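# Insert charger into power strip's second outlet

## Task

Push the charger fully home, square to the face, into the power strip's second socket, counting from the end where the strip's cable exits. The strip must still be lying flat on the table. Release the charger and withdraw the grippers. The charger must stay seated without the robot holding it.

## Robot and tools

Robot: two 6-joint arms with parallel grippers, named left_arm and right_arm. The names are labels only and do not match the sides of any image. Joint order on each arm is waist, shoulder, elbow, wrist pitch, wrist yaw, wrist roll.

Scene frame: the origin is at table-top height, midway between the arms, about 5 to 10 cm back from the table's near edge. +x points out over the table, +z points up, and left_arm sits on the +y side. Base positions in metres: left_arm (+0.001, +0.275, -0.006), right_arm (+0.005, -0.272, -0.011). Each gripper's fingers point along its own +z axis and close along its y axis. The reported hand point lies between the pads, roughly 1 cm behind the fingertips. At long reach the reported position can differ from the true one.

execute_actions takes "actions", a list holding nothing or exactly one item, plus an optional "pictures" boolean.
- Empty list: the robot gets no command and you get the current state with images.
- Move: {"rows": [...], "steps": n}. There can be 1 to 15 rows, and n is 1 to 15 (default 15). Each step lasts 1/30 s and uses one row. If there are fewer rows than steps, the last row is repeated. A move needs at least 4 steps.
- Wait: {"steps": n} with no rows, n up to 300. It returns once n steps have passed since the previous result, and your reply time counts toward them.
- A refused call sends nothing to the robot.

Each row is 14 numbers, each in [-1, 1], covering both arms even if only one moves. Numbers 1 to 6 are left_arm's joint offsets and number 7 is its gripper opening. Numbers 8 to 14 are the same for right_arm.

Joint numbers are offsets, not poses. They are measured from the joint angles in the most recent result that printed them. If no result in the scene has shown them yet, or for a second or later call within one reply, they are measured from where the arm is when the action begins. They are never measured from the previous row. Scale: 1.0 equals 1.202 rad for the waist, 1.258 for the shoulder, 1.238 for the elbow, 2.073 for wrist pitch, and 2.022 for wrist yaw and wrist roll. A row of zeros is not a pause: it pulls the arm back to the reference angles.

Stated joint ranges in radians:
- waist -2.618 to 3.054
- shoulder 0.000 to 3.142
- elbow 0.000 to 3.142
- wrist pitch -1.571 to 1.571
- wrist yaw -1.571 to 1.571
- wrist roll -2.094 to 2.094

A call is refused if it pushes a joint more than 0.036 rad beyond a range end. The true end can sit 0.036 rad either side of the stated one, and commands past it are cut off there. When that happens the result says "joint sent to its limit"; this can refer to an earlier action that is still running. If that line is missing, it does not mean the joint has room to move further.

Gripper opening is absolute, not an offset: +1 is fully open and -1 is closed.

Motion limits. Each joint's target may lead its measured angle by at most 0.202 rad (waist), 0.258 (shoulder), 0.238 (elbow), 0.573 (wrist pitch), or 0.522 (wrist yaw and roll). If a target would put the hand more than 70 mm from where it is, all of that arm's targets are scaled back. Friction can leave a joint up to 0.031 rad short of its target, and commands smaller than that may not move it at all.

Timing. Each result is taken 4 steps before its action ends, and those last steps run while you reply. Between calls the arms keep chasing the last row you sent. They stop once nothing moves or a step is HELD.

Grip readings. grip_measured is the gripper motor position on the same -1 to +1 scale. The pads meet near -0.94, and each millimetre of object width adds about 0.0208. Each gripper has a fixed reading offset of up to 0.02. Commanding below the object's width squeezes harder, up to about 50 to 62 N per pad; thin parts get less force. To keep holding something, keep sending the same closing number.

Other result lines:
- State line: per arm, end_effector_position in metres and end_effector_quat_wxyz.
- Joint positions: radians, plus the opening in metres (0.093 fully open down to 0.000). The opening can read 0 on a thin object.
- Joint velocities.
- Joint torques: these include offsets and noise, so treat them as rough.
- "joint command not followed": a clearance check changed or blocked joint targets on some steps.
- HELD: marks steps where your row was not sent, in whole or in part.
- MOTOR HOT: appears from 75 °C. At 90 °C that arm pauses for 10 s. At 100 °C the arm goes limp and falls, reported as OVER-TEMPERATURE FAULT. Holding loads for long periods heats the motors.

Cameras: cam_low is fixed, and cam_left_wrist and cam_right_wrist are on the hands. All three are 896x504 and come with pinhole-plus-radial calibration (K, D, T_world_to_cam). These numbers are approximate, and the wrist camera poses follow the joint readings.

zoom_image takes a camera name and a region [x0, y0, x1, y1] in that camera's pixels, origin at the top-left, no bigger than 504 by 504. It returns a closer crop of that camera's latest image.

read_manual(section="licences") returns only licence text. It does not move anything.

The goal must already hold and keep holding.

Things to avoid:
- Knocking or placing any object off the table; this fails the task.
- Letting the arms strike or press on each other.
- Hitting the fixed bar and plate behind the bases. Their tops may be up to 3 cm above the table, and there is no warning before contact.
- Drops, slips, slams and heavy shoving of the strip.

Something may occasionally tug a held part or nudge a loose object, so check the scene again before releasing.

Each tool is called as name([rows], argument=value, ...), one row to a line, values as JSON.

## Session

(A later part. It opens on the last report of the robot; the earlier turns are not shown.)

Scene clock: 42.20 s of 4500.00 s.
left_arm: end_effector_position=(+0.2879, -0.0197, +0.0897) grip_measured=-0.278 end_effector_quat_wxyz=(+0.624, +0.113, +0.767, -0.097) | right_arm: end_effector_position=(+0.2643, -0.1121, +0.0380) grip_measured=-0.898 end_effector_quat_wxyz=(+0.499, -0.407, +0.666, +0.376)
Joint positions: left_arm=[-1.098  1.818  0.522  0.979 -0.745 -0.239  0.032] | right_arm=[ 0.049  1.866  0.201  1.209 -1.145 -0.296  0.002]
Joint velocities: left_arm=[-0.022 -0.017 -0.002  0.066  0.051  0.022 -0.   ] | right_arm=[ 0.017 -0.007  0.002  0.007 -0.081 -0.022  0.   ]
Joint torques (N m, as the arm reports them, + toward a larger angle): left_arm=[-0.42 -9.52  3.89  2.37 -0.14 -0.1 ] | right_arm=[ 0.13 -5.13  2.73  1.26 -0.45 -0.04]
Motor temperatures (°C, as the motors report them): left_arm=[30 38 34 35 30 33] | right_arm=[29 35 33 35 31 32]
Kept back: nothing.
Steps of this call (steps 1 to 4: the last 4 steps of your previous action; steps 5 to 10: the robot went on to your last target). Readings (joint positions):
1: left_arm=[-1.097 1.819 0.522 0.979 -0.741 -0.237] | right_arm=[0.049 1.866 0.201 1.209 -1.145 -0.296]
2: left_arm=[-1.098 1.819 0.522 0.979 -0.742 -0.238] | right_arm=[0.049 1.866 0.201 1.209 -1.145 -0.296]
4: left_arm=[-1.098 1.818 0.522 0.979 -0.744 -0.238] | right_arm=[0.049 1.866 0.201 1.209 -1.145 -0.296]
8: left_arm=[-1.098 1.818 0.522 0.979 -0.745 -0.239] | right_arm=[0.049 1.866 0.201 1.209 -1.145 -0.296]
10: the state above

execute_actions(actions=[])

zoom_image(camera="cam_right_wrist", region=[375, 140, 495, 250])

Scene clock: 42.70 s of 4500.00 s.
left_arm: end_effector_position=(+0.2880, -0.0195, +0.0897) grip_measured=-0.278 end_effector_quat_wxyz=(+0.624, +0.113, +0.767, -0.097) | right_arm: end_effector_position=(+0.2643, -0.1121, +0.0380) grip_measured=-0.898 end_effector_quat_wxyz=(+0.499, -0.407, +0.666, +0.376)
Joint positions: left_arm=[-1.098  1.818  0.522  0.979 -0.746 -0.24   0.032] | right_arm=[ 0.049  1.866  0.201  1.209 -1.145 -0.296  0.002]
Joint velocities: left_arm=[ 0.007  0.002 -0.017 -0.007 -0.022  0.037 -0.   ] | right_arm=[-0.012 -0.002  0.012 -0.066  0.037  0.007  0.001]
Joint torques (N m, as the arm reports them, + toward a larger angle): left_arm=[-0.41 -9.46  3.89  2.36 -0.2  -0.12] | right_arm=[ 0.15 -5.1   2.69  1.26 -0.45 -0.04]
Motor temperatures (°C, as the motors report them): left_arm=[30 38 34 35 30 33] | right_arm=[29 35 33 35 31 32]
Kept back: nothing.
Steps of this call (steps 1 to 15: the robot went on to your last target). Readings (joint positions):
1: left_arm=[-1.098 1.818 0.522 0.979 -0.745 -0.239] | right_arm=[0.049 1.866 0.201 1.209 -1.145 -0.296]
2: left_arm=[-1.098 1.818 0.522 0.979 -0.745 -0.240] | right_arm=[0.049 1.866 0.201 1.209 -1.145 -0.296]
4: left_arm=[-1.098 1.818 0.522 0.979 -0.745 -0.240] | right_arm=[0.049 1.866 0.201 1.209 -1.145 -0.296]
8: left_arm=[-1.098 1.818 0.522 0.979 -0.745 -0.240] | right_arm=[0.049 1.866 0.201 1.209 -1.145 -0.296]
15: the state above
All arms were judged still, so your last target was given up. Only a new action makes them travel on or press farther. Fingers that are still opening or closing keep moving.
camera_calibration (this result's frames):
cam_left_wrist: T_world_to_cam=[[-0.298448, -0.954364, 0.0108425, 0.0611337], [-0.575193, 0.170786, -0.79999, 0.280268], [0.761631, -0.244992, -0.599915, -0.0848668], [0, 0, 0, 1]] pos_world=[0.244091, -0.0103135, 0.172636]
cam_right_wrist: T_world_to_cam=[[0.919794, -0.378155, -0.104778, -0.281892], [-0.309363, -0.534555, -0.786476, 0.0900561], [0.2414, 0.755811, -0.608668, 0.123803], [0, 0, 0, 1]] pos_world=[0.257256, -0.152031, 0.116646]

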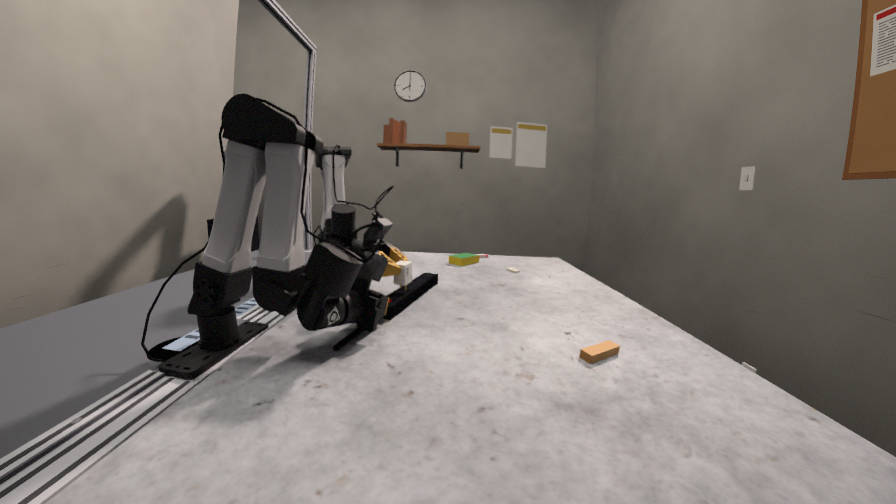

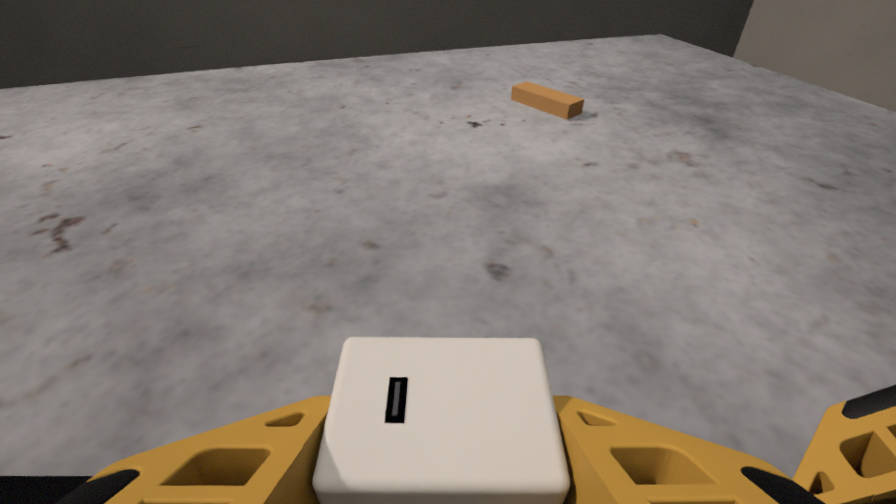

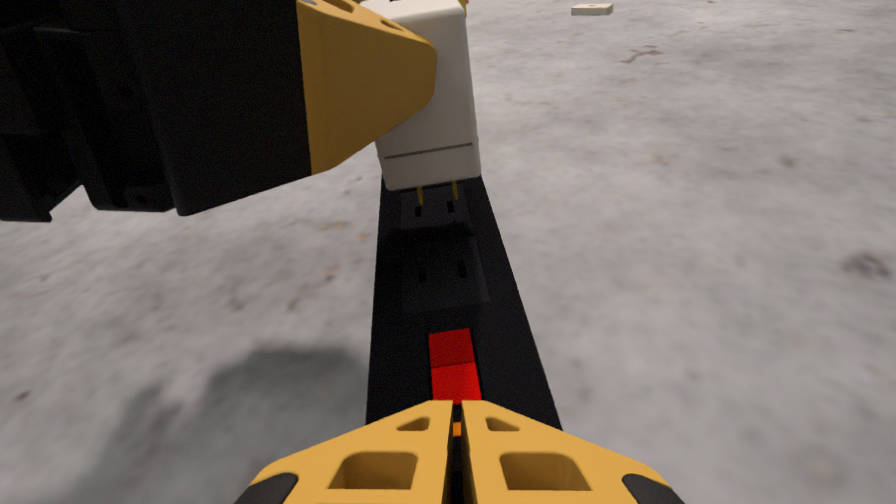

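Region (375, 140, 495, 250) of cam_right_wrist's 896x504 image, scaled by 4.200, with more detail than that image has; it fills the top 462 rows of this view, and the rest is white.

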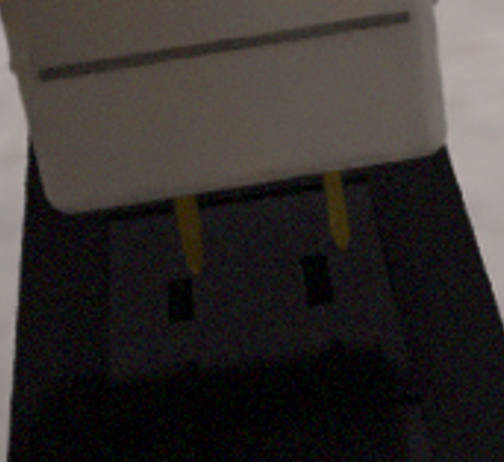

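execute_actions([
  {"rows": [[0.002,0,-0.016,0.015,0,0.001,-0.45,0,0,0,-0.0285,0,0,-0.9],[0.005,0,-0.018,0.0155,0.002,0.003,-0.45,0,0,0,-0.0285,0,0,-0.9],[0.007,0,-0.02,0.016,0.003,0.004,-0.45,0,0,0,-0.0285,0,0,-0.9],[0.009,0,-0.022,0.0165,0.004,0.005,-0.45,0,0,0,-0.0285,0,0,-0.9],[0.0105,0,-0.024,0.017,0.005,0.006,-0.45,0,0,0,-0.0285,0,0,-0.9],[0.012,0,-0.026,0.0174,0.006,0.0066,-0.45,0,0,0,-0.0285,0,0,-0.9],[0.0131,0,-0.028,0.0174,0.0064,0.0066,-0.45,0,0,0,-0.0285,0,0,-0.9],[0.0131,0,-0.0293,0.0174,0.0064,0.0066,-0.45,0,0,0,-0.0285,0,0,-0.9]], "steps": 15},
])

execute_actions([
  {"steps": 10},
], pictures=true)

zoom_image(camera="cam_right_wrist", region=[375, 140, 495, 250])

Scene clock: 45.57 s of 4500.00 s.
left_arm: end_effector_position=(+0.2856, -0.0166, +0.0853) grip_measured=-0.278 end_effector_quat_wxyz=(+0.621, +0.119, +0.769, -0.095) | right_arm: end_effector_position=(+0.2643, -0.1121, +0.0380) grip_measured=-0.898 end_effector_quat_wxyz=(+0.499, -0.407, +0.666, +0.376)
Joint positions: left_arm=[-1.098  1.818  0.505  0.986 -0.74  -0.236  0.032] | right_arm=[ 0.049  1.866  0.201  1.209 -1.145 -0.296  0.002]
Joint velocities: left_arm=[ 0.007 -0.007 -0.046 -0.081  0.095  0.037  0.   ] | right_arm=[-0.002  0.007  0.002  0.022 -0.007 -0.022 -0.   ]
Joint torques (N m, as the arm reports them, + toward a larger angle): left_arm=[ 1.24 -7.42  3.78  2.39 -0.09  0.04] | right_arm=[ 0.15 -5.09  2.73  1.26 -0.44 -0.03]
Motor temperatures (°C, as the motors report them): left_arm=[30 39 34 35 30 33] | right_arm=[29 35 33 35 31 32]
Steps of this call (steps 1 to 75: nothing new was sent; steps 76 to 86: the first 11 steps of this action). Readings (joint positions):
76: left_arm=[-1.098 1.818 0.522 0.979 -0.746 -0.240] | right_arm=[0.049 1.866 0.201 1.209 -1.145 -0.296]
77: left_arm=[-1.098 1.818 0.522 0.979 -0.746 -0.240] | right_arm=[0.049 1.866 0.201 1.209 -1.145 -0.296]
79: left_arm=[-1.098 1.818 0.522 0.979 -0.745 -0.239] | right_arm=[0.049 1.866 0.201 1.209 -1.145 -0.296]
83: left_arm=[-1.098 1.818 0.513 0.986 -0.741 -0.237] | right_arm=[0.049 1.866 0.201 1.209 -1.145 -0.296]
86: the state above

Scene clock: 45.90 s of 4500.00 s.
left_arm: end_effector_position=(+0.2854, -0.0167, +0.0851) grip_measured=-0.278 end_effector_quat_wxyz=(+0.621, +0.120, +0.769, -0.095) | right_arm: end_effector_position=(+0.2643, -0.1121, +0.0380) grip_measured=-0.898 end_effector_quat_wxyz=(+0.499, -0.407, +0.666, +0.376)
Joint positions: left_arm=[-1.098  1.818  0.504  0.986 -0.738 -0.235  0.032] | right_arm=[ 0.049  1.866  0.201  1.209 -1.145 -0.296  0.002]
Joint velocities: left_arm=[ 0.007  0.012 -0.017 -0.037  0.007 -0.022 -0.001] | right_arm=[-0.012 -0.022 -0.012  0.022 -0.007 -0.066 -0.   ]
Joint torques (N m, as the arm reports them, + toward a larger angle): left_arm=[ 1.25 -7.37  3.95  2.42 -0.03  0.06] | right_arm=[ 0.15 -5.13  2.72  1.26 -0.45 -0.03]
Motor temperatures (°C, as the motors report them): left_arm=[30 39 34 35 30 33] | right_arm=[29 35 33 35 31 32]
Kept back: nothing.
Steps of this call (steps 1 to 4: the last 4 steps of your previous action; steps 5 to 10: the robot went on to your last target). Readings (joint positions):
1: left_arm=[-1.098 1.818 0.504 0.986 -0.739 -0.236] | right_arm=[0.049 1.866 0.201 1.209 -1.145 -0.296]
2: left_arm=[-1.098 1.818 0.504 0.986 -0.739 -0.235] | right_arm=[0.049 1.866 0.201 1.209 -1.145 -0.296]
4: left_arm=[-1.098 1.818 0.504 0.986 -0.739 -0.235] | right_arm=[0.049 1.866 0.201 1.209 -1.145 -0.296]
8: left_arm=[-1.098 1.818 0.504 0.986 -0.738 -0.235] | right_arm=[0.049 1.866 0.201 1.209 -1.145 -0.296]
10: the state above
camera_calibration (this result's frames):
cam_left_wrist: T_world_to_cam=[[-0.306289, -0.951938, 0.000305137, 0.0663401], [-0.578649, 0.185928, -0.794101, 0.275351], [0.755878, -0.243401, -0.607786, -0.0826685], [0, 0, 0, 1]] pos_world=[0.242138, -0.00816537, 0.168392]
cam_right_wrist: T_world_to_cam=[[0.919794, -0.378155, -0.104778, -0.281892], [-0.309363, -0.534555, -0.786476, 0.0900561], [0.2414, 0.755811, -0.608668, 0.123803], [0, 0, 0, 1]] pos_world=[0.257256, -0.152031, 0.116646]

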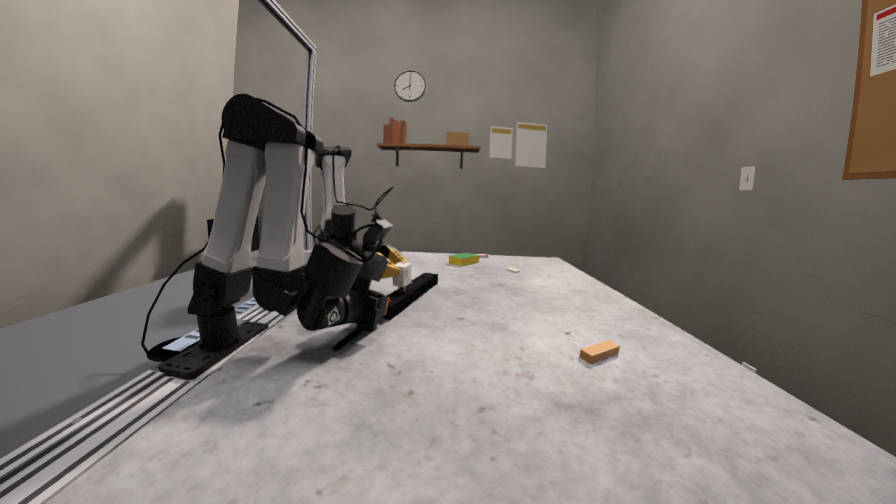

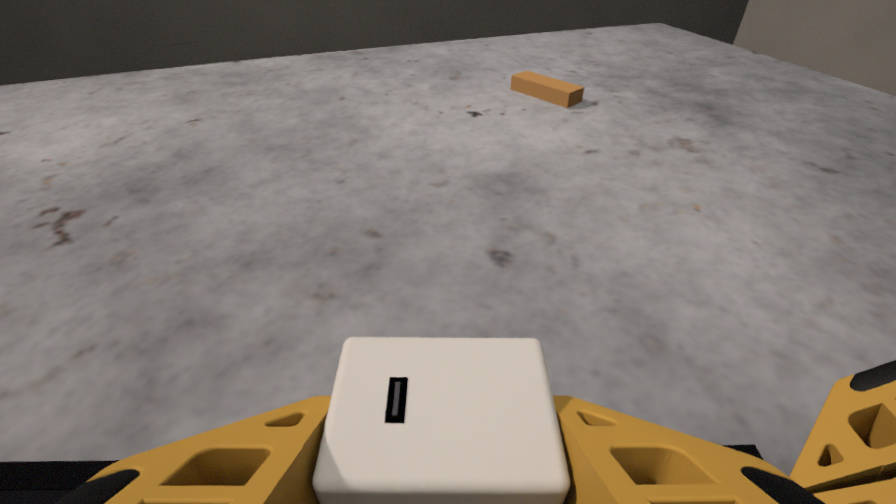

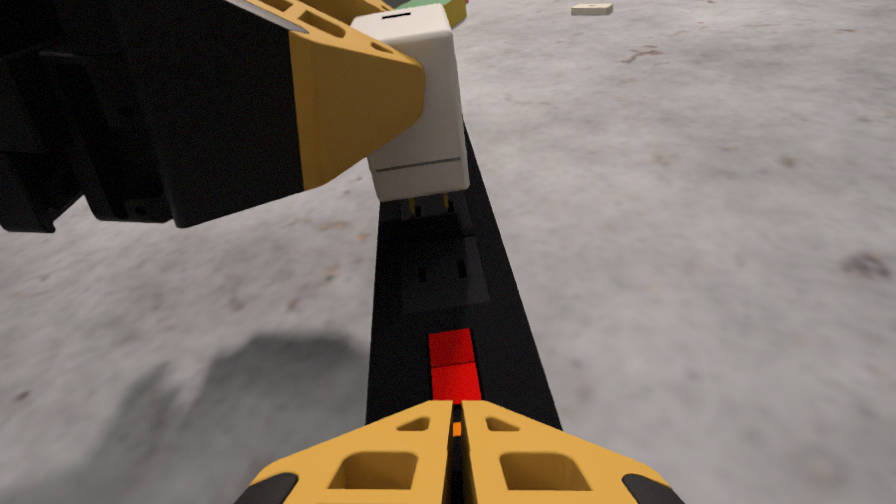

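Region (375, 140, 495, 250) of cam_right_wrist's 896x504 image, scaled by 4.200, with more detail than that image has; it fills the top 462 rows of this view, and the rest is white.

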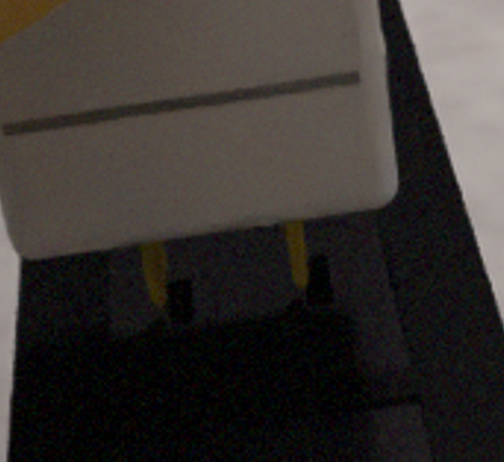

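execute_actions(actions=[])

Scene clock: 46.57 s of 4500.00 s.
left_arm: end_effector_position=(+0.2854, -0.0167, +0.0851) grip_measured=-0.278 end_effector_quat_wxyz=(+0.621, +0.120, +0.769, -0.095) | right_arm: end_effector_position=(+0.2643, -0.1121, +0.0380) grip_measured=-0.898 end_effector_quat_wxyz=(+0.499, -0.407, +0.666, +0.376)
Joint positions: left_arm=[-1.098  1.818  0.504  0.986 -0.738 -0.235  0.032] | right_arm=[ 0.049  1.866  0.201  1.209 -1.145 -0.296  0.002]
Joint velocities: left_arm=[-0.007 -0.007  0.007 -0.022 -0.037 -0.081 -0.001] | right_arm=[-0.002  0.002  0.007  0.007 -0.022 -0.037 -0.   ]
Joint torques (N m, as the arm reports them, + toward a larger angle): left_arm=[ 1.26 -7.37  3.83  2.39 -0.02  0.04] | right_arm=[ 0.12 -5.14  2.72  1.26 -0.45 -0.04]
Motor temperatures (°C, as the motors report them): left_arm=[30 39 34 35 30 33] | right_arm=[29 35 33 35 31 32]
Kept back: nothing.
Steps of this call (steps 1 to 15: the robot went on to your last target; steps 16 to 20: nothing new was sent). Readings (joint positions):
1: left_arm=[-1.098 1.818 0.504 0.986 -0.738 -0.235] | right_arm=[0.049 1.866 0.201 1.209 -1.145 -0.296]
2: left_arm=[-1.098 1.818 0.504 0.986 -0.738 -0.235] | right_arm=[0.049 1.866 0.201 1.209 -1.145 -0.296]
4: left_arm=[-1.098 1.818 0.504 0.986 -0.738 -0.235] | right_arm=[0.049 1.866 0.201 1.209 -1.145 -0.296]
8: left_arm=[-1.098 1.818 0.504 0.986 -0.738 -0.235] | right_arm=[0.049 1.866 0.201 1.209 -1.145 -0.296]
20: the state above
All arms were judged still, so your last target was given up. Only a new action makes them travel on or press farther. Fingers that are still opening or closing keep moving.
camera_calibration (this result's frames):
cam_left_wrist: T_world_to_cam=[[-0.306366, -0.951914, -0.0000677036, 0.0663941], [-0.578545, 0.186257, -0.7941, 0.275327], [0.755927, -0.243246, -0.607787, -0.0826798], [0, 0, 0, 1]] pos_world=[0.24213, -0.00819149, 0.16839]
cam_right_wrist: T_world_to_cam=[[0.919794, -0.378155, -0.104778, -0.281892], [-0.309363, -0.534555, -0.786476, 0.0900561], [0.2414, 0.755811, -0.608668, 0.123803], [0, 0, 0, 1]] pos_world=[0.257256, -0.152031, 0.116646]

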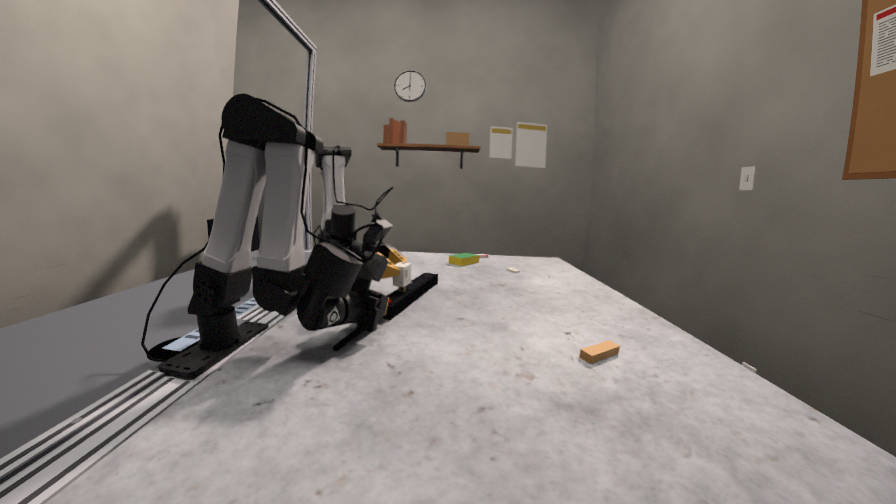

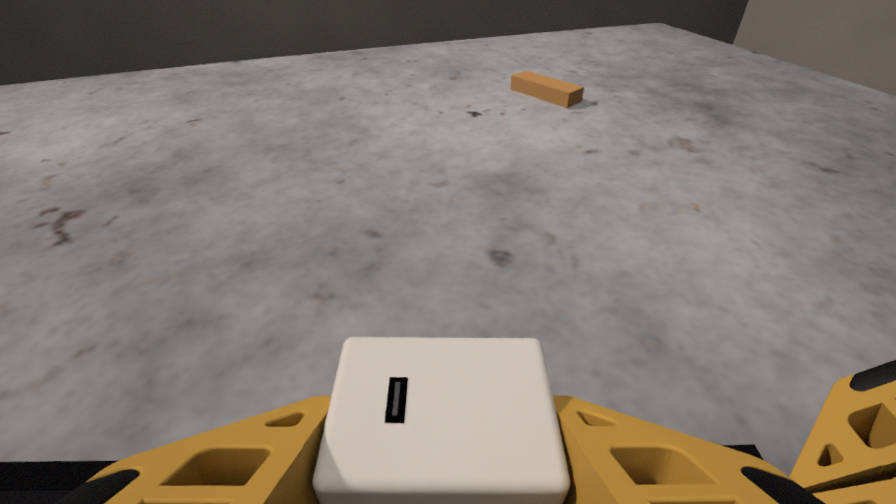

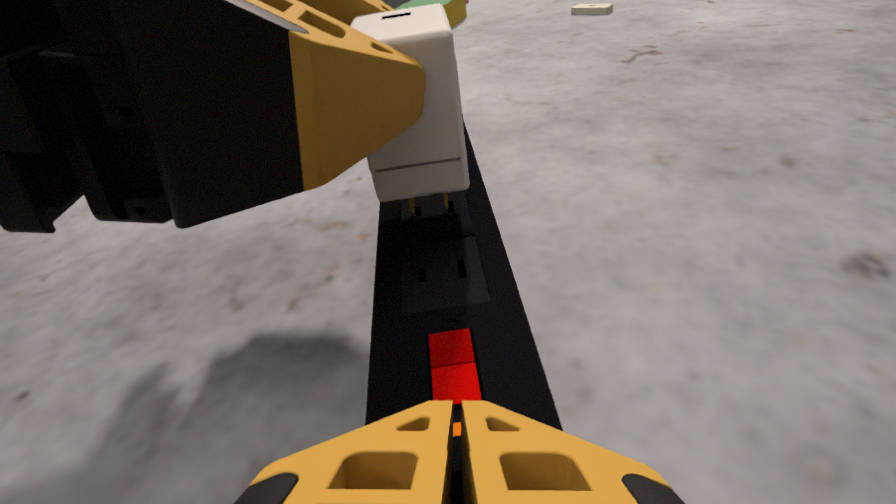

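execute_actions([
  {"rows": [[0.013,0,0,0.015,0,0,-0.45,0,0,0,-0.0285,0,0,-0.9],[0.015,0,0,0.015,0,0,-0.45,0,0,0,-0.0285,0,0,-0.9],[0.017,0,0,0.015,0,0,-0.45,0,0,0,-0.0285,0,0,-0.9],[0.018,0,0,0.015,0,0,-0.45,0,0,0,-0.0285,0,0,-0.9],[0.019,0,0,0.015,0,0,-0.45,0,0,0,-0.0285,0,0,-0.9],[0.020,0,0,0.015,0,0,-0.45,0,0,0,-0.0285,0,0,-0.9],[0.021,0,0,0.015,0,0,-0.45,0,0,0,-0.0285,0,0,-0.9]], "steps": 12},
], pictures=true)

Scene clock: 47.13 s of 4500.00 s.
left_arm: end_effector_position=(+0.2883, -0.0138, +0.0852) grip_measured=-0.278 end_effector_quat_wxyz=(+0.621, +0.116, +0.770, -0.092) | right_arm: end_effector_position=(+0.2643, -0.1121, +0.0380) grip_measured=-0.898 end_effector_quat_wxyz=(+0.499, -0.407, +0.666, +0.376)
Joint positions: left_arm=[-1.088  1.818  0.504  0.986 -0.738 -0.235  0.032] | right_arm=[ 0.049  1.866  0.201  1.209 -1.145 -0.296  0.002]
Joint velocities: left_arm=[ 0.042 -0.012 -0.002 -0.022  0.051 -0.022  0.   ] | right_arm=[ 0.007 -0.007  0.012  0.066 -0.022  0.037 -0.001]
Joint torques (N m, as the arm reports them, + toward a larger angle): left_arm=[ 0.93 -7.39  5.61  2.41 -0.07 -0.03] | right_arm=[ 0.13 -5.09  2.71  1.26 -0.44 -0.04]
Motor temperatures (°C, as the motors report them): left_arm=[30 39 34 35 30 33] | right_arm=[29 35 33 35 31 32]
Steps of this call (steps 1 to 9: nothing new was sent; steps 10 to 17: the first 8 steps of this action). Readings (joint positions):
10: left_arm=[-1.098 1.818 0.504 0.986 -0.738 -0.235] | right_arm=[0.049 1.866 0.201 1.209 -1.145 -0.296]
11: left_arm=[-1.098 1.818 0.504 0.986 -0.738 -0.235] | right_arm=[0.049 1.866 0.201 1.209 -1.145 -0.296]
13: left_arm=[-1.096 1.818 0.504 0.986 -0.738 -0.235] | right_arm=[0.049 1.866 0.201 1.209 -1.145 -0.296]
17: the state above
camera_calibration (this result's frames):
cam_left_wrist: T_world_to_cam=[[-0.296914, -0.954904, 0.000208357, 0.067205], [-0.580339, 0.180275, -0.794171, 0.276974], [0.75832, -0.235922, -0.607694, -0.0846975], [0, 0, 0, 1]] pos_world=[0.244921, -0.00573915, 0.168481]
cam_right_wrist: T_world_to_cam=[[0.919794, -0.378155, -0.104778, -0.281892], [-0.309363, -0.534555, -0.786476, 0.0900561], [0.2414, 0.755811, -0.608668, 0.123803], [0, 0, 0, 1]] pos_world=[0.257256, -0.152031, 0.116646]

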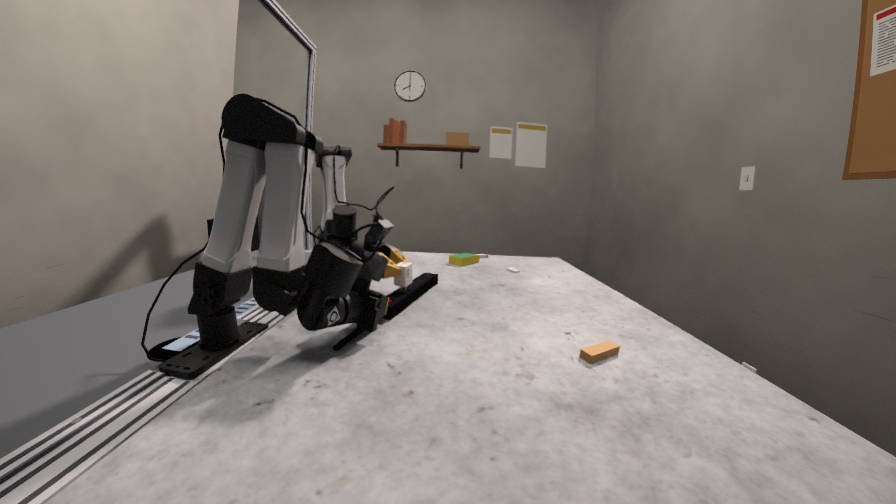

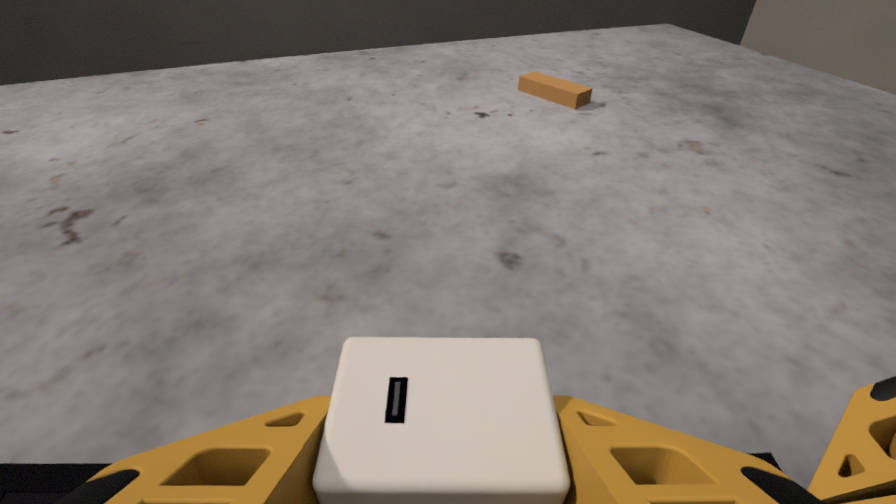

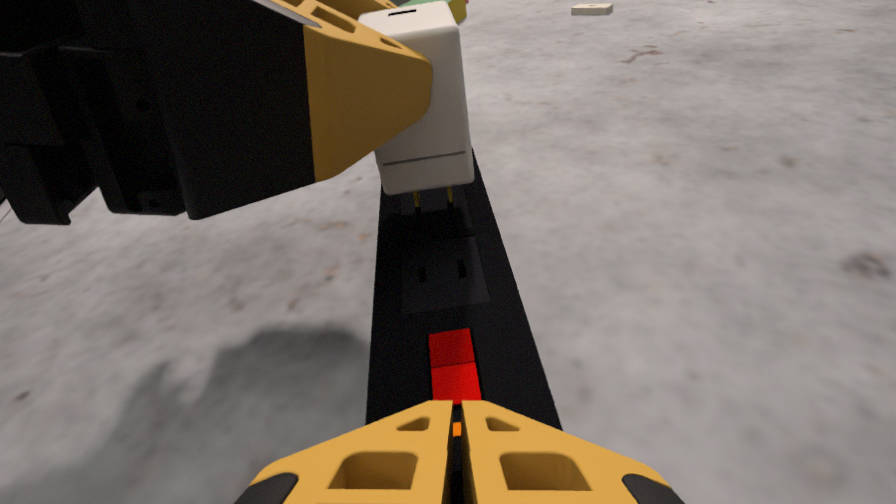

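execute_actions(actions=[])

zoom_image(camera="cam_right_wrist", region=[375, 140, 495, 250])

Scene clock: 47.27 s of 4500.00 s.
left_arm: end_effector_position=(+0.2888, -0.0134, +0.0852) grip_measured=-0.278 end_effector_quat_wxyz=(+0.621, +0.115, +0.770, -0.092) | right_arm: end_effector_position=(+0.2643, -0.1121, +0.0380) grip_measured=-0.898 end_effector_quat_wxyz=(+0.499, -0.407, +0.666, +0.376)
Joint positions: left_arm=[-1.086  1.818  0.504  0.986 -0.738 -0.235  0.032] | right_arm=[ 0.049  1.866  0.201  1.209 -1.145 -0.296  0.002]
Joint velocities: left_arm=[-0.012  0.012 -0.007 -0.037 -0.095 -0.051 -0.001] | right_arm=[-0.017  0.002 -0.012  0.037 -0.066  0.051 -0.   ]
Joint torques (N m, as the arm reports them, + toward a larger angle): left_arm=[ 1.24 -7.41  5.63  2.4  -0.07 -0.04] | right_arm=[ 0.11 -5.12  2.73  1.26 -0.45 -0.03]
Motor temperatures (°C, as the motors report them): left_arm=[30 39 34 35 30 33] | right_arm=[29 35 33 35 31 32]
Kept back: nothing.
Steps of this call (steps 1 to 4: the last 4 steps of your previous action). Readings (joint positions):
1: left_arm=[-1.086 1.818 0.504 0.986 -0.738 -0.235] | right_arm=[0.049 1.866 0.201 1.209 -1.145 -0.296]
2: left_arm=[-1.086 1.818 0.504 0.986 -0.738 -0.235] | right_arm=[0.049 1.866 0.201 1.209 -1.145 -0.296]
4: the state above
camera_calibration (this result's frames):
cam_left_wrist: T_world_to_cam=[[-0.295457, -0.955356, 0.00025093, 0.0673275], [-0.58061, 0.179353, -0.794182, 0.277228], [0.758681, -0.234793, -0.60768, -0.0850084], [0, 0, 0, 1]] pos_world=[0.245348, -0.00535942, 0.168495]
cam_right_wrist: T_world_to_cam=[[0.919794, -0.378155, -0.104778, -0.281892], [-0.309363, -0.534555, -0.786476, 0.0900561], [0.2414, 0.755811, -0.608668, 0.123803], [0, 0, 0, 1]] pos_world=[0.257256, -0.152031, 0.116646]

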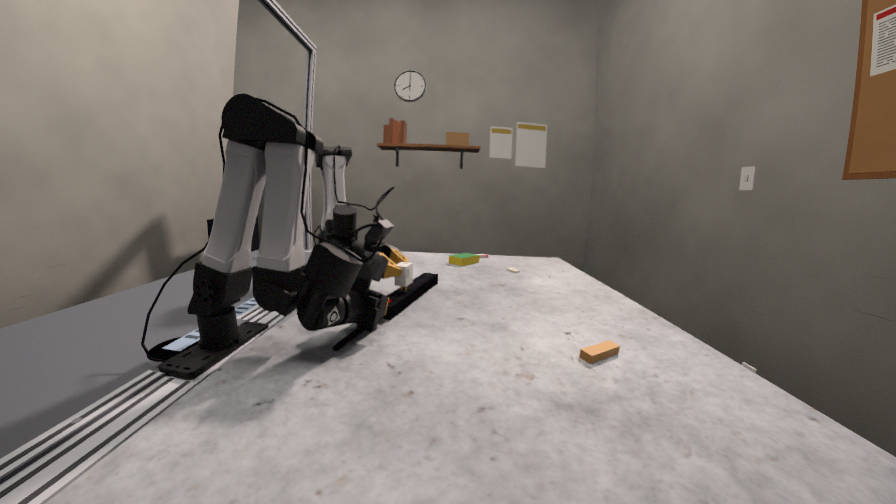

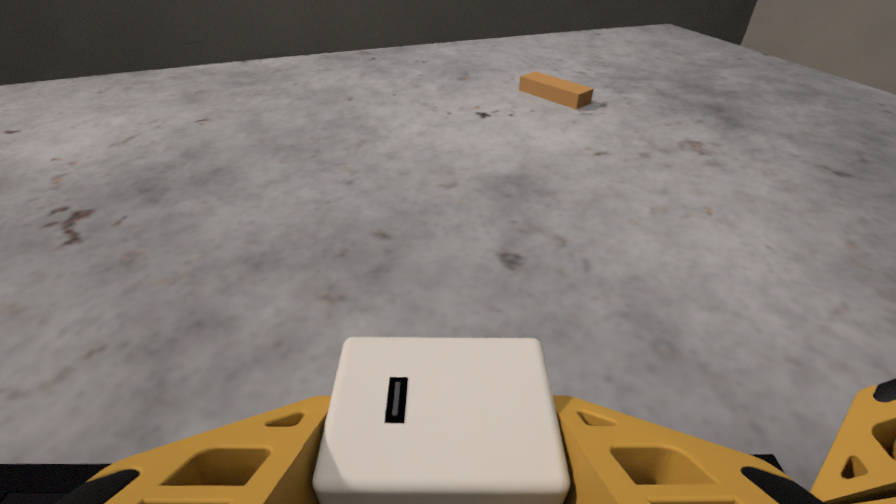

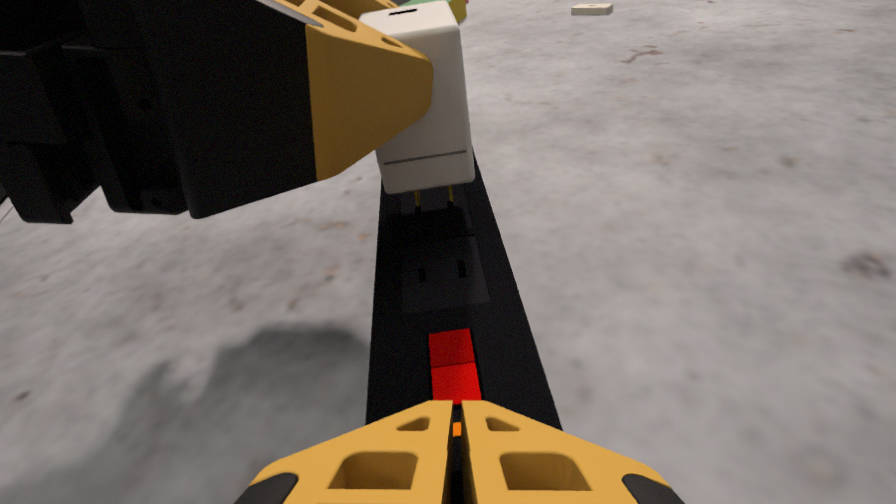

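Region (375, 140, 495, 250) of cam_right_wrist's 896x504 image, scaled by 4.200, with more detail than that image has; it fills the top 462 rows of this view, and the rest is white.

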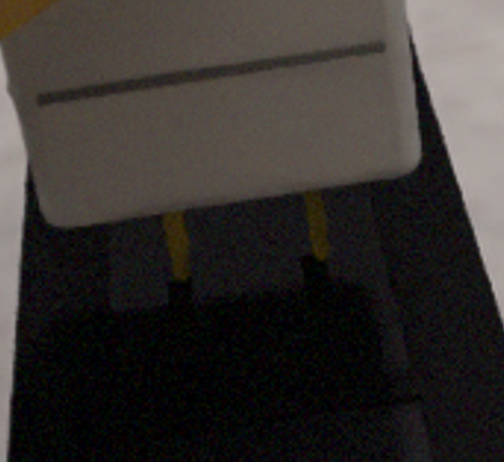

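execute_actions([
  {"rows": [[0,0,0,0.015,0.003,0,-0.45,0,0,0,-0.0285,0,0,-0.9],[0,0,0,0.015,0.005,0,-0.45,0,0,0,-0.0285,0,0,-0.9],[0,0,0,0.015,0.007,0,-0.45,0,0,0,-0.0285,0,0,-0.9],[0,0,0,0.015,0.008,0,-0.45,0,0,0,-0.0285,0,0,-0.9],[0,0,0,0.015,0.009,0,-0.45,0,0,0,-0.0285,0,0,-0.9],[0,0,0,0.015,0.0095,0,-0.45,0,0,0,-0.0285,0,0,-0.9]], "steps": 15},
], pictures=true)

zoom_image(camera="cam_right_wrist", region=[375, 140, 495, 250])

Scene clock: 49.47 s of 4500.00 s.
left_arm: end_effector_position=(+0.2881, -0.0153, +0.0847) grip_measured=-0.278 end_effector_quat_wxyz=(+0.619, +0.119, +0.770, -0.096) | right_arm: end_effector_position=(+0.2643, -0.1121, +0.0380) grip_measured=-0.898 end_effector_quat_wxyz=(+0.499, -0.407, +0.666, +0.376)
Joint positions: left_arm=[-1.086  1.818  0.504  0.986 -0.726 -0.235  0.032] | right_arm=[ 0.049  1.866  0.201  1.209 -1.145 -0.296  0.002]
Joint velocities: left_arm=[-0.007  0.002 -0.002  0.051 -0.007 -0.051 -0.   ] | right_arm=[ 0.007 -0.022 -0.002  0.022 -0.007 -0.051 -0.   ]
Joint torques (N m, as the arm reports them, + toward a larger angle): left_arm=[ 0.16 -7.39  5.62  2.42  0.06 -0.04] | right_arm=[ 0.14 -5.11  2.72  1.25 -0.45 -0.03]
Motor temperatures (°C, as the motors report them): left_arm=[30 39 34 35 30 33] | right_arm=[29 35 33 35 31 32]
Steps of this call (steps 1 to 15: the robot went on to your last target; steps 16 to 55: nothing new was sent; steps 56 to 66: the first 11 steps of this action). Readings (joint positions):
56: left_arm=[-1.086 1.818 0.504 0.986 -0.737 -0.235] | right_arm=[0.049 1.866 0.201 1.209 -1.145 -0.296]
57: left_arm=[-1.086 1.818 0.504 0.986 -0.737 -0.235] | right_arm=[0.049 1.866 0.201 1.209 -1.145 -0.296]
59: left_arm=[-1.086 1.818 0.504 0.986 -0.734 -0.235] | right_arm=[0.049 1.866 0.201 1.209 -1.145 -0.296]
63: left_arm=[-1.086 1.818 0.504 0.986 -0.728 -0.235] | right_arm=[0.049 1.866 0.201 1.209 -1.145 -0.296]
66: the state above
camera_calibration (this result's frames):
cam_left_wrist: T_world_to_cam=[[-0.306512, -0.951863, 0.00278901, 0.0683515], [-0.581253, 0.184849, -0.792449, 0.276914], [0.753787, -0.244516, -0.609932, -0.0837584], [0, 0, 0, 1]] pos_world=[0.245044, -0.00660621, 0.168162]
cam_right_wrist: T_world_to_cam=[[0.919794, -0.378155, -0.104778, -0.281892], [-0.309363, -0.534555, -0.786476, 0.0900561], [0.2414, 0.755811, -0.608668, 0.123803], [0, 0, 0, 1]] pos_world=[0.257256, -0.152031, 0.116646]

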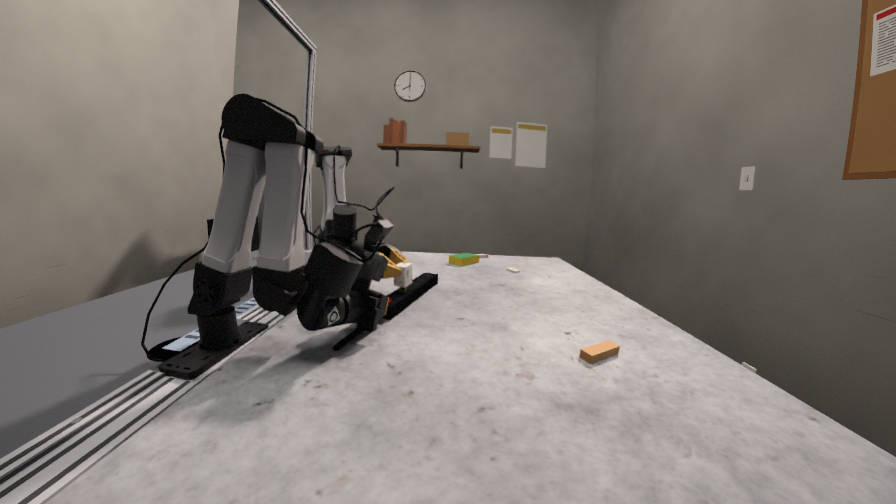

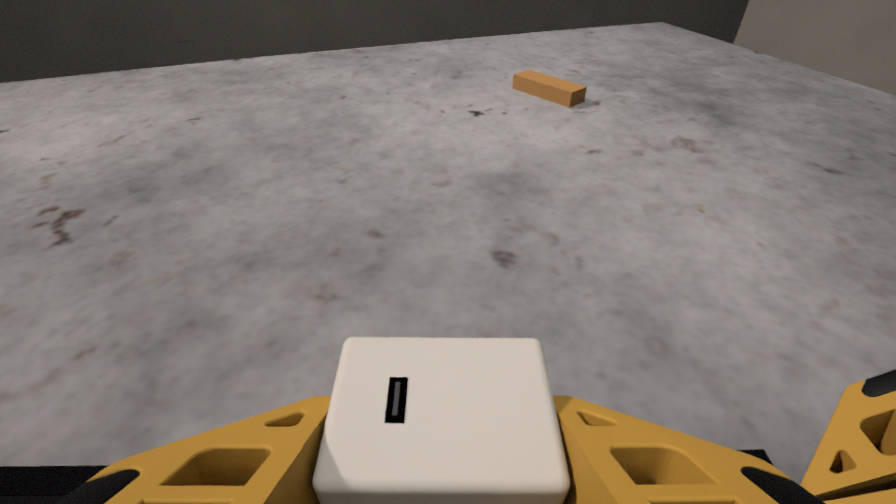

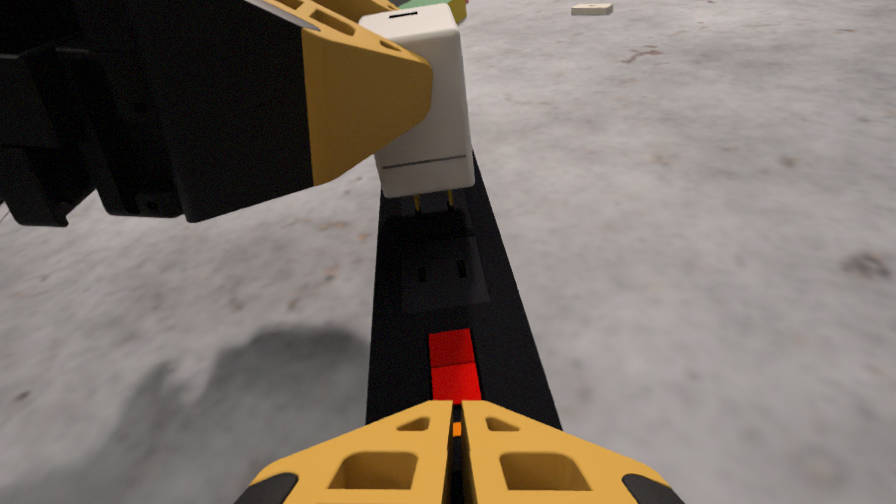

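Region (375, 140, 495, 250) of cam_right_wrist's 896x504 image, scaled by 4.200, with more detail than that image has; it fills the top 462 rows of this view, and the rest is white.

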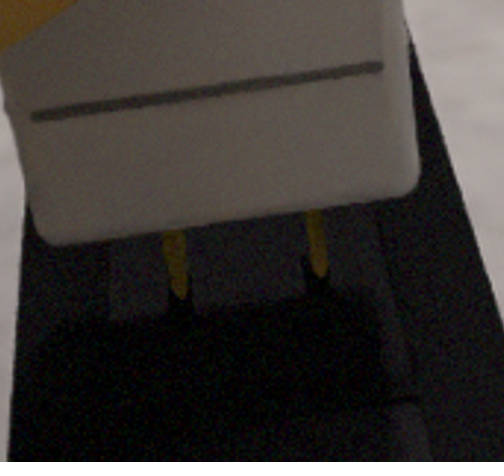

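execute_actions([
  {"rows": [[0,0.005,0,0.015,0.003,0,-0.45,0,0,0,-0.0285,0,0,-0.9],[0,0.007,0,0.015,0.003,0,-0.45,0,0,0,-0.0285,0,0,-0.9],[0,0.009,0,0.015,0.003,0,-0.45,0,0,0,-0.0285,0,0,-0.9],[0,0.010,0,0.015,0.003,0,-0.45,0,0,0,-0.0285,0,0,-0.9],[0,0.011,0,0.015,0.003,0,-0.45,0,0,0,-0.0285,0,0,-0.9],[0,0.012,0,0.015,0.003,0,-0.45,0,0,0,-0.0285,0,0,-0.9],[0,0.013,0,0.015,0.003,0,-0.45,0,0,0,-0.0285,0,0,-0.9]], "steps": 15},
], pictures=true)

zoom_image(camera="cam_right_wrist", region=[375, 140, 495, 250])

Scene clock: 50.67 s of 4500.00 s.
left_arm: end_effector_position=(+0.2879, -0.0156, +0.0846) grip_measured=-0.278 end_effector_quat_wxyz=(+0.619, +0.120, +0.770, -0.097) | right_arm: end_effector_position=(+0.2643, -0.1121, +0.0380) grip_measured=-0.898 end_effector_quat_wxyz=(+0.499, -0.407, +0.666, +0.376)
Joint positions: left_arm=[-1.086  1.818  0.504  0.986 -0.723 -0.235  0.032] | right_arm=[ 0.049  1.866  0.201  1.209 -1.145 -0.296  0.002]
Joint velocities: left_arm=[-0.002  0.012 -0.022  0.051  0.007  0.051 -0.001] | right_arm=[-0.007 -0.017 -0.012 -0.037 -0.022 -0.081  0.001]
Joint torques (N m, as the arm reports them, + toward a larger angle): left_arm=[ 0.14 -6.03  5.67  2.42 -0.04 -0.03] | right_arm=[ 0.13 -5.09  2.74  1.26 -0.44 -0.03]
Motor temperatures (°C, as the motors report them): left_arm=[30 39 34 36 30 33] | right_arm=[29 35 33 35 31 32]
Steps of this call (steps 1 to 4: the last 4 steps of your previous action; steps 5 to 15: the robot went on to your last target; steps 16 to 25: nothing new was sent; steps 26 to 36: the first 11 steps of this action). Readings (joint positions):
26: left_arm=[-1.086 1.818 0.504 0.986 -0.723 -0.235] | right_arm=[0.049 1.866 0.201 1.209 -1.145 -0.296]
27: left_arm=[-1.086 1.818 0.504 0.986 -0.723 -0.235] | right_arm=[0.049 1.866 0.201 1.209 -1.145 -0.296]
29: left_arm=[-1.086 1.818 0.504 0.986 -0.723 -0.235] | right_arm=[0.049 1.866 0.201 1.209 -1.145 -0.296]
33: left_arm=[-1.086 1.818 0.504 0.986 -0.723 -0.235] | right_arm=[0.049 1.866 0.201 1.209 -1.145 -0.296]
36: the state above
camera_calibration (this result's frames):
cam_left_wrist: T_world_to_cam=[[-0.308579, -0.951193, 0.00326856, 0.0685419], [-0.581366, 0.185881, -0.792125, 0.276854], [0.752856, -0.246333, -0.61035, -0.0835229], [0, 0, 0, 1]] pos_world=[0.244985, -0.00683964, 0.168101]
cam_right_wrist: T_world_to_cam=[[0.919794, -0.378155, -0.104778, -0.281892], [-0.309363, -0.534555, -0.786476, 0.0900561], [0.2414, 0.755811, -0.608668, 0.123803], [0, 0, 0, 1]] pos_world=[0.257256, -0.152031, 0.116646]

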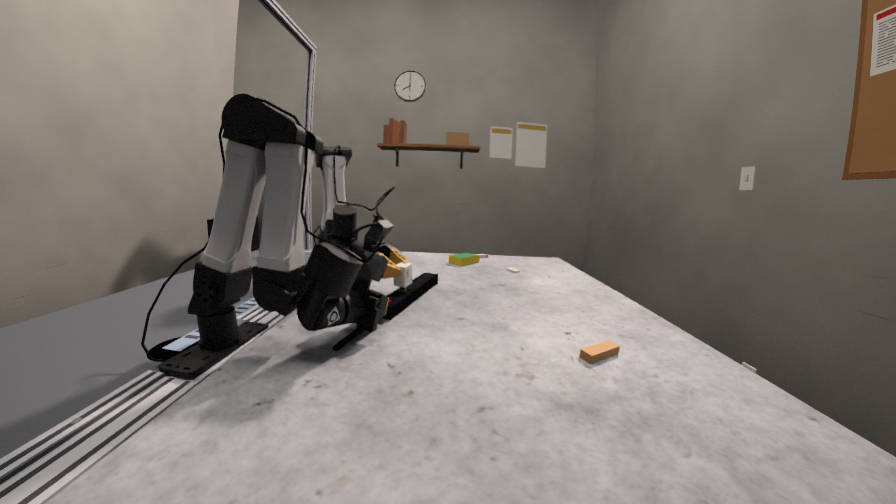

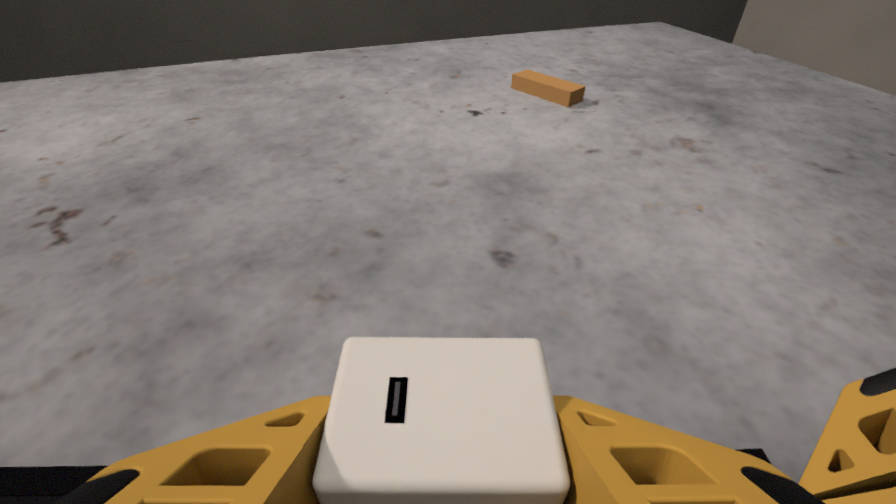

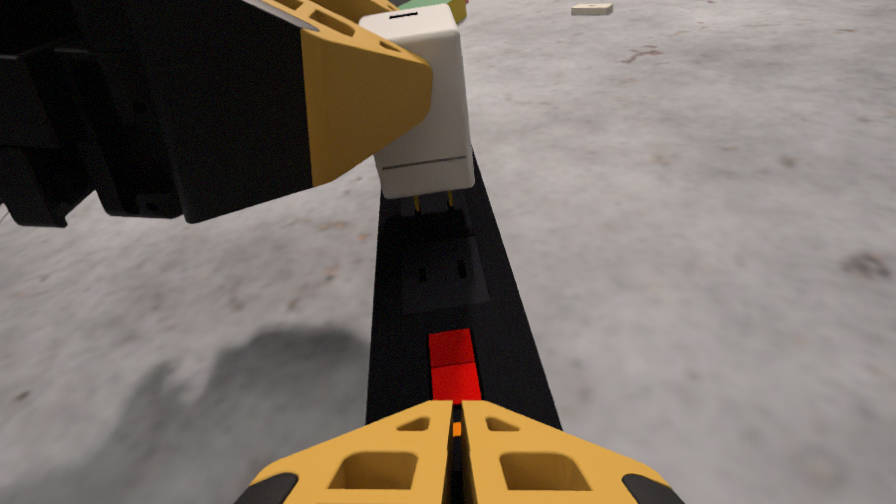

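Region (375, 140, 495, 250) of cam_right_wrist's 896x504 image, scaled by 4.200, with more detail than that image has; it fills the top 462 rows of this view, and the rest is white.

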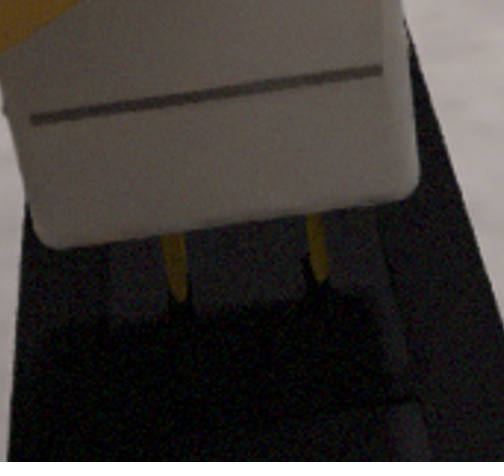

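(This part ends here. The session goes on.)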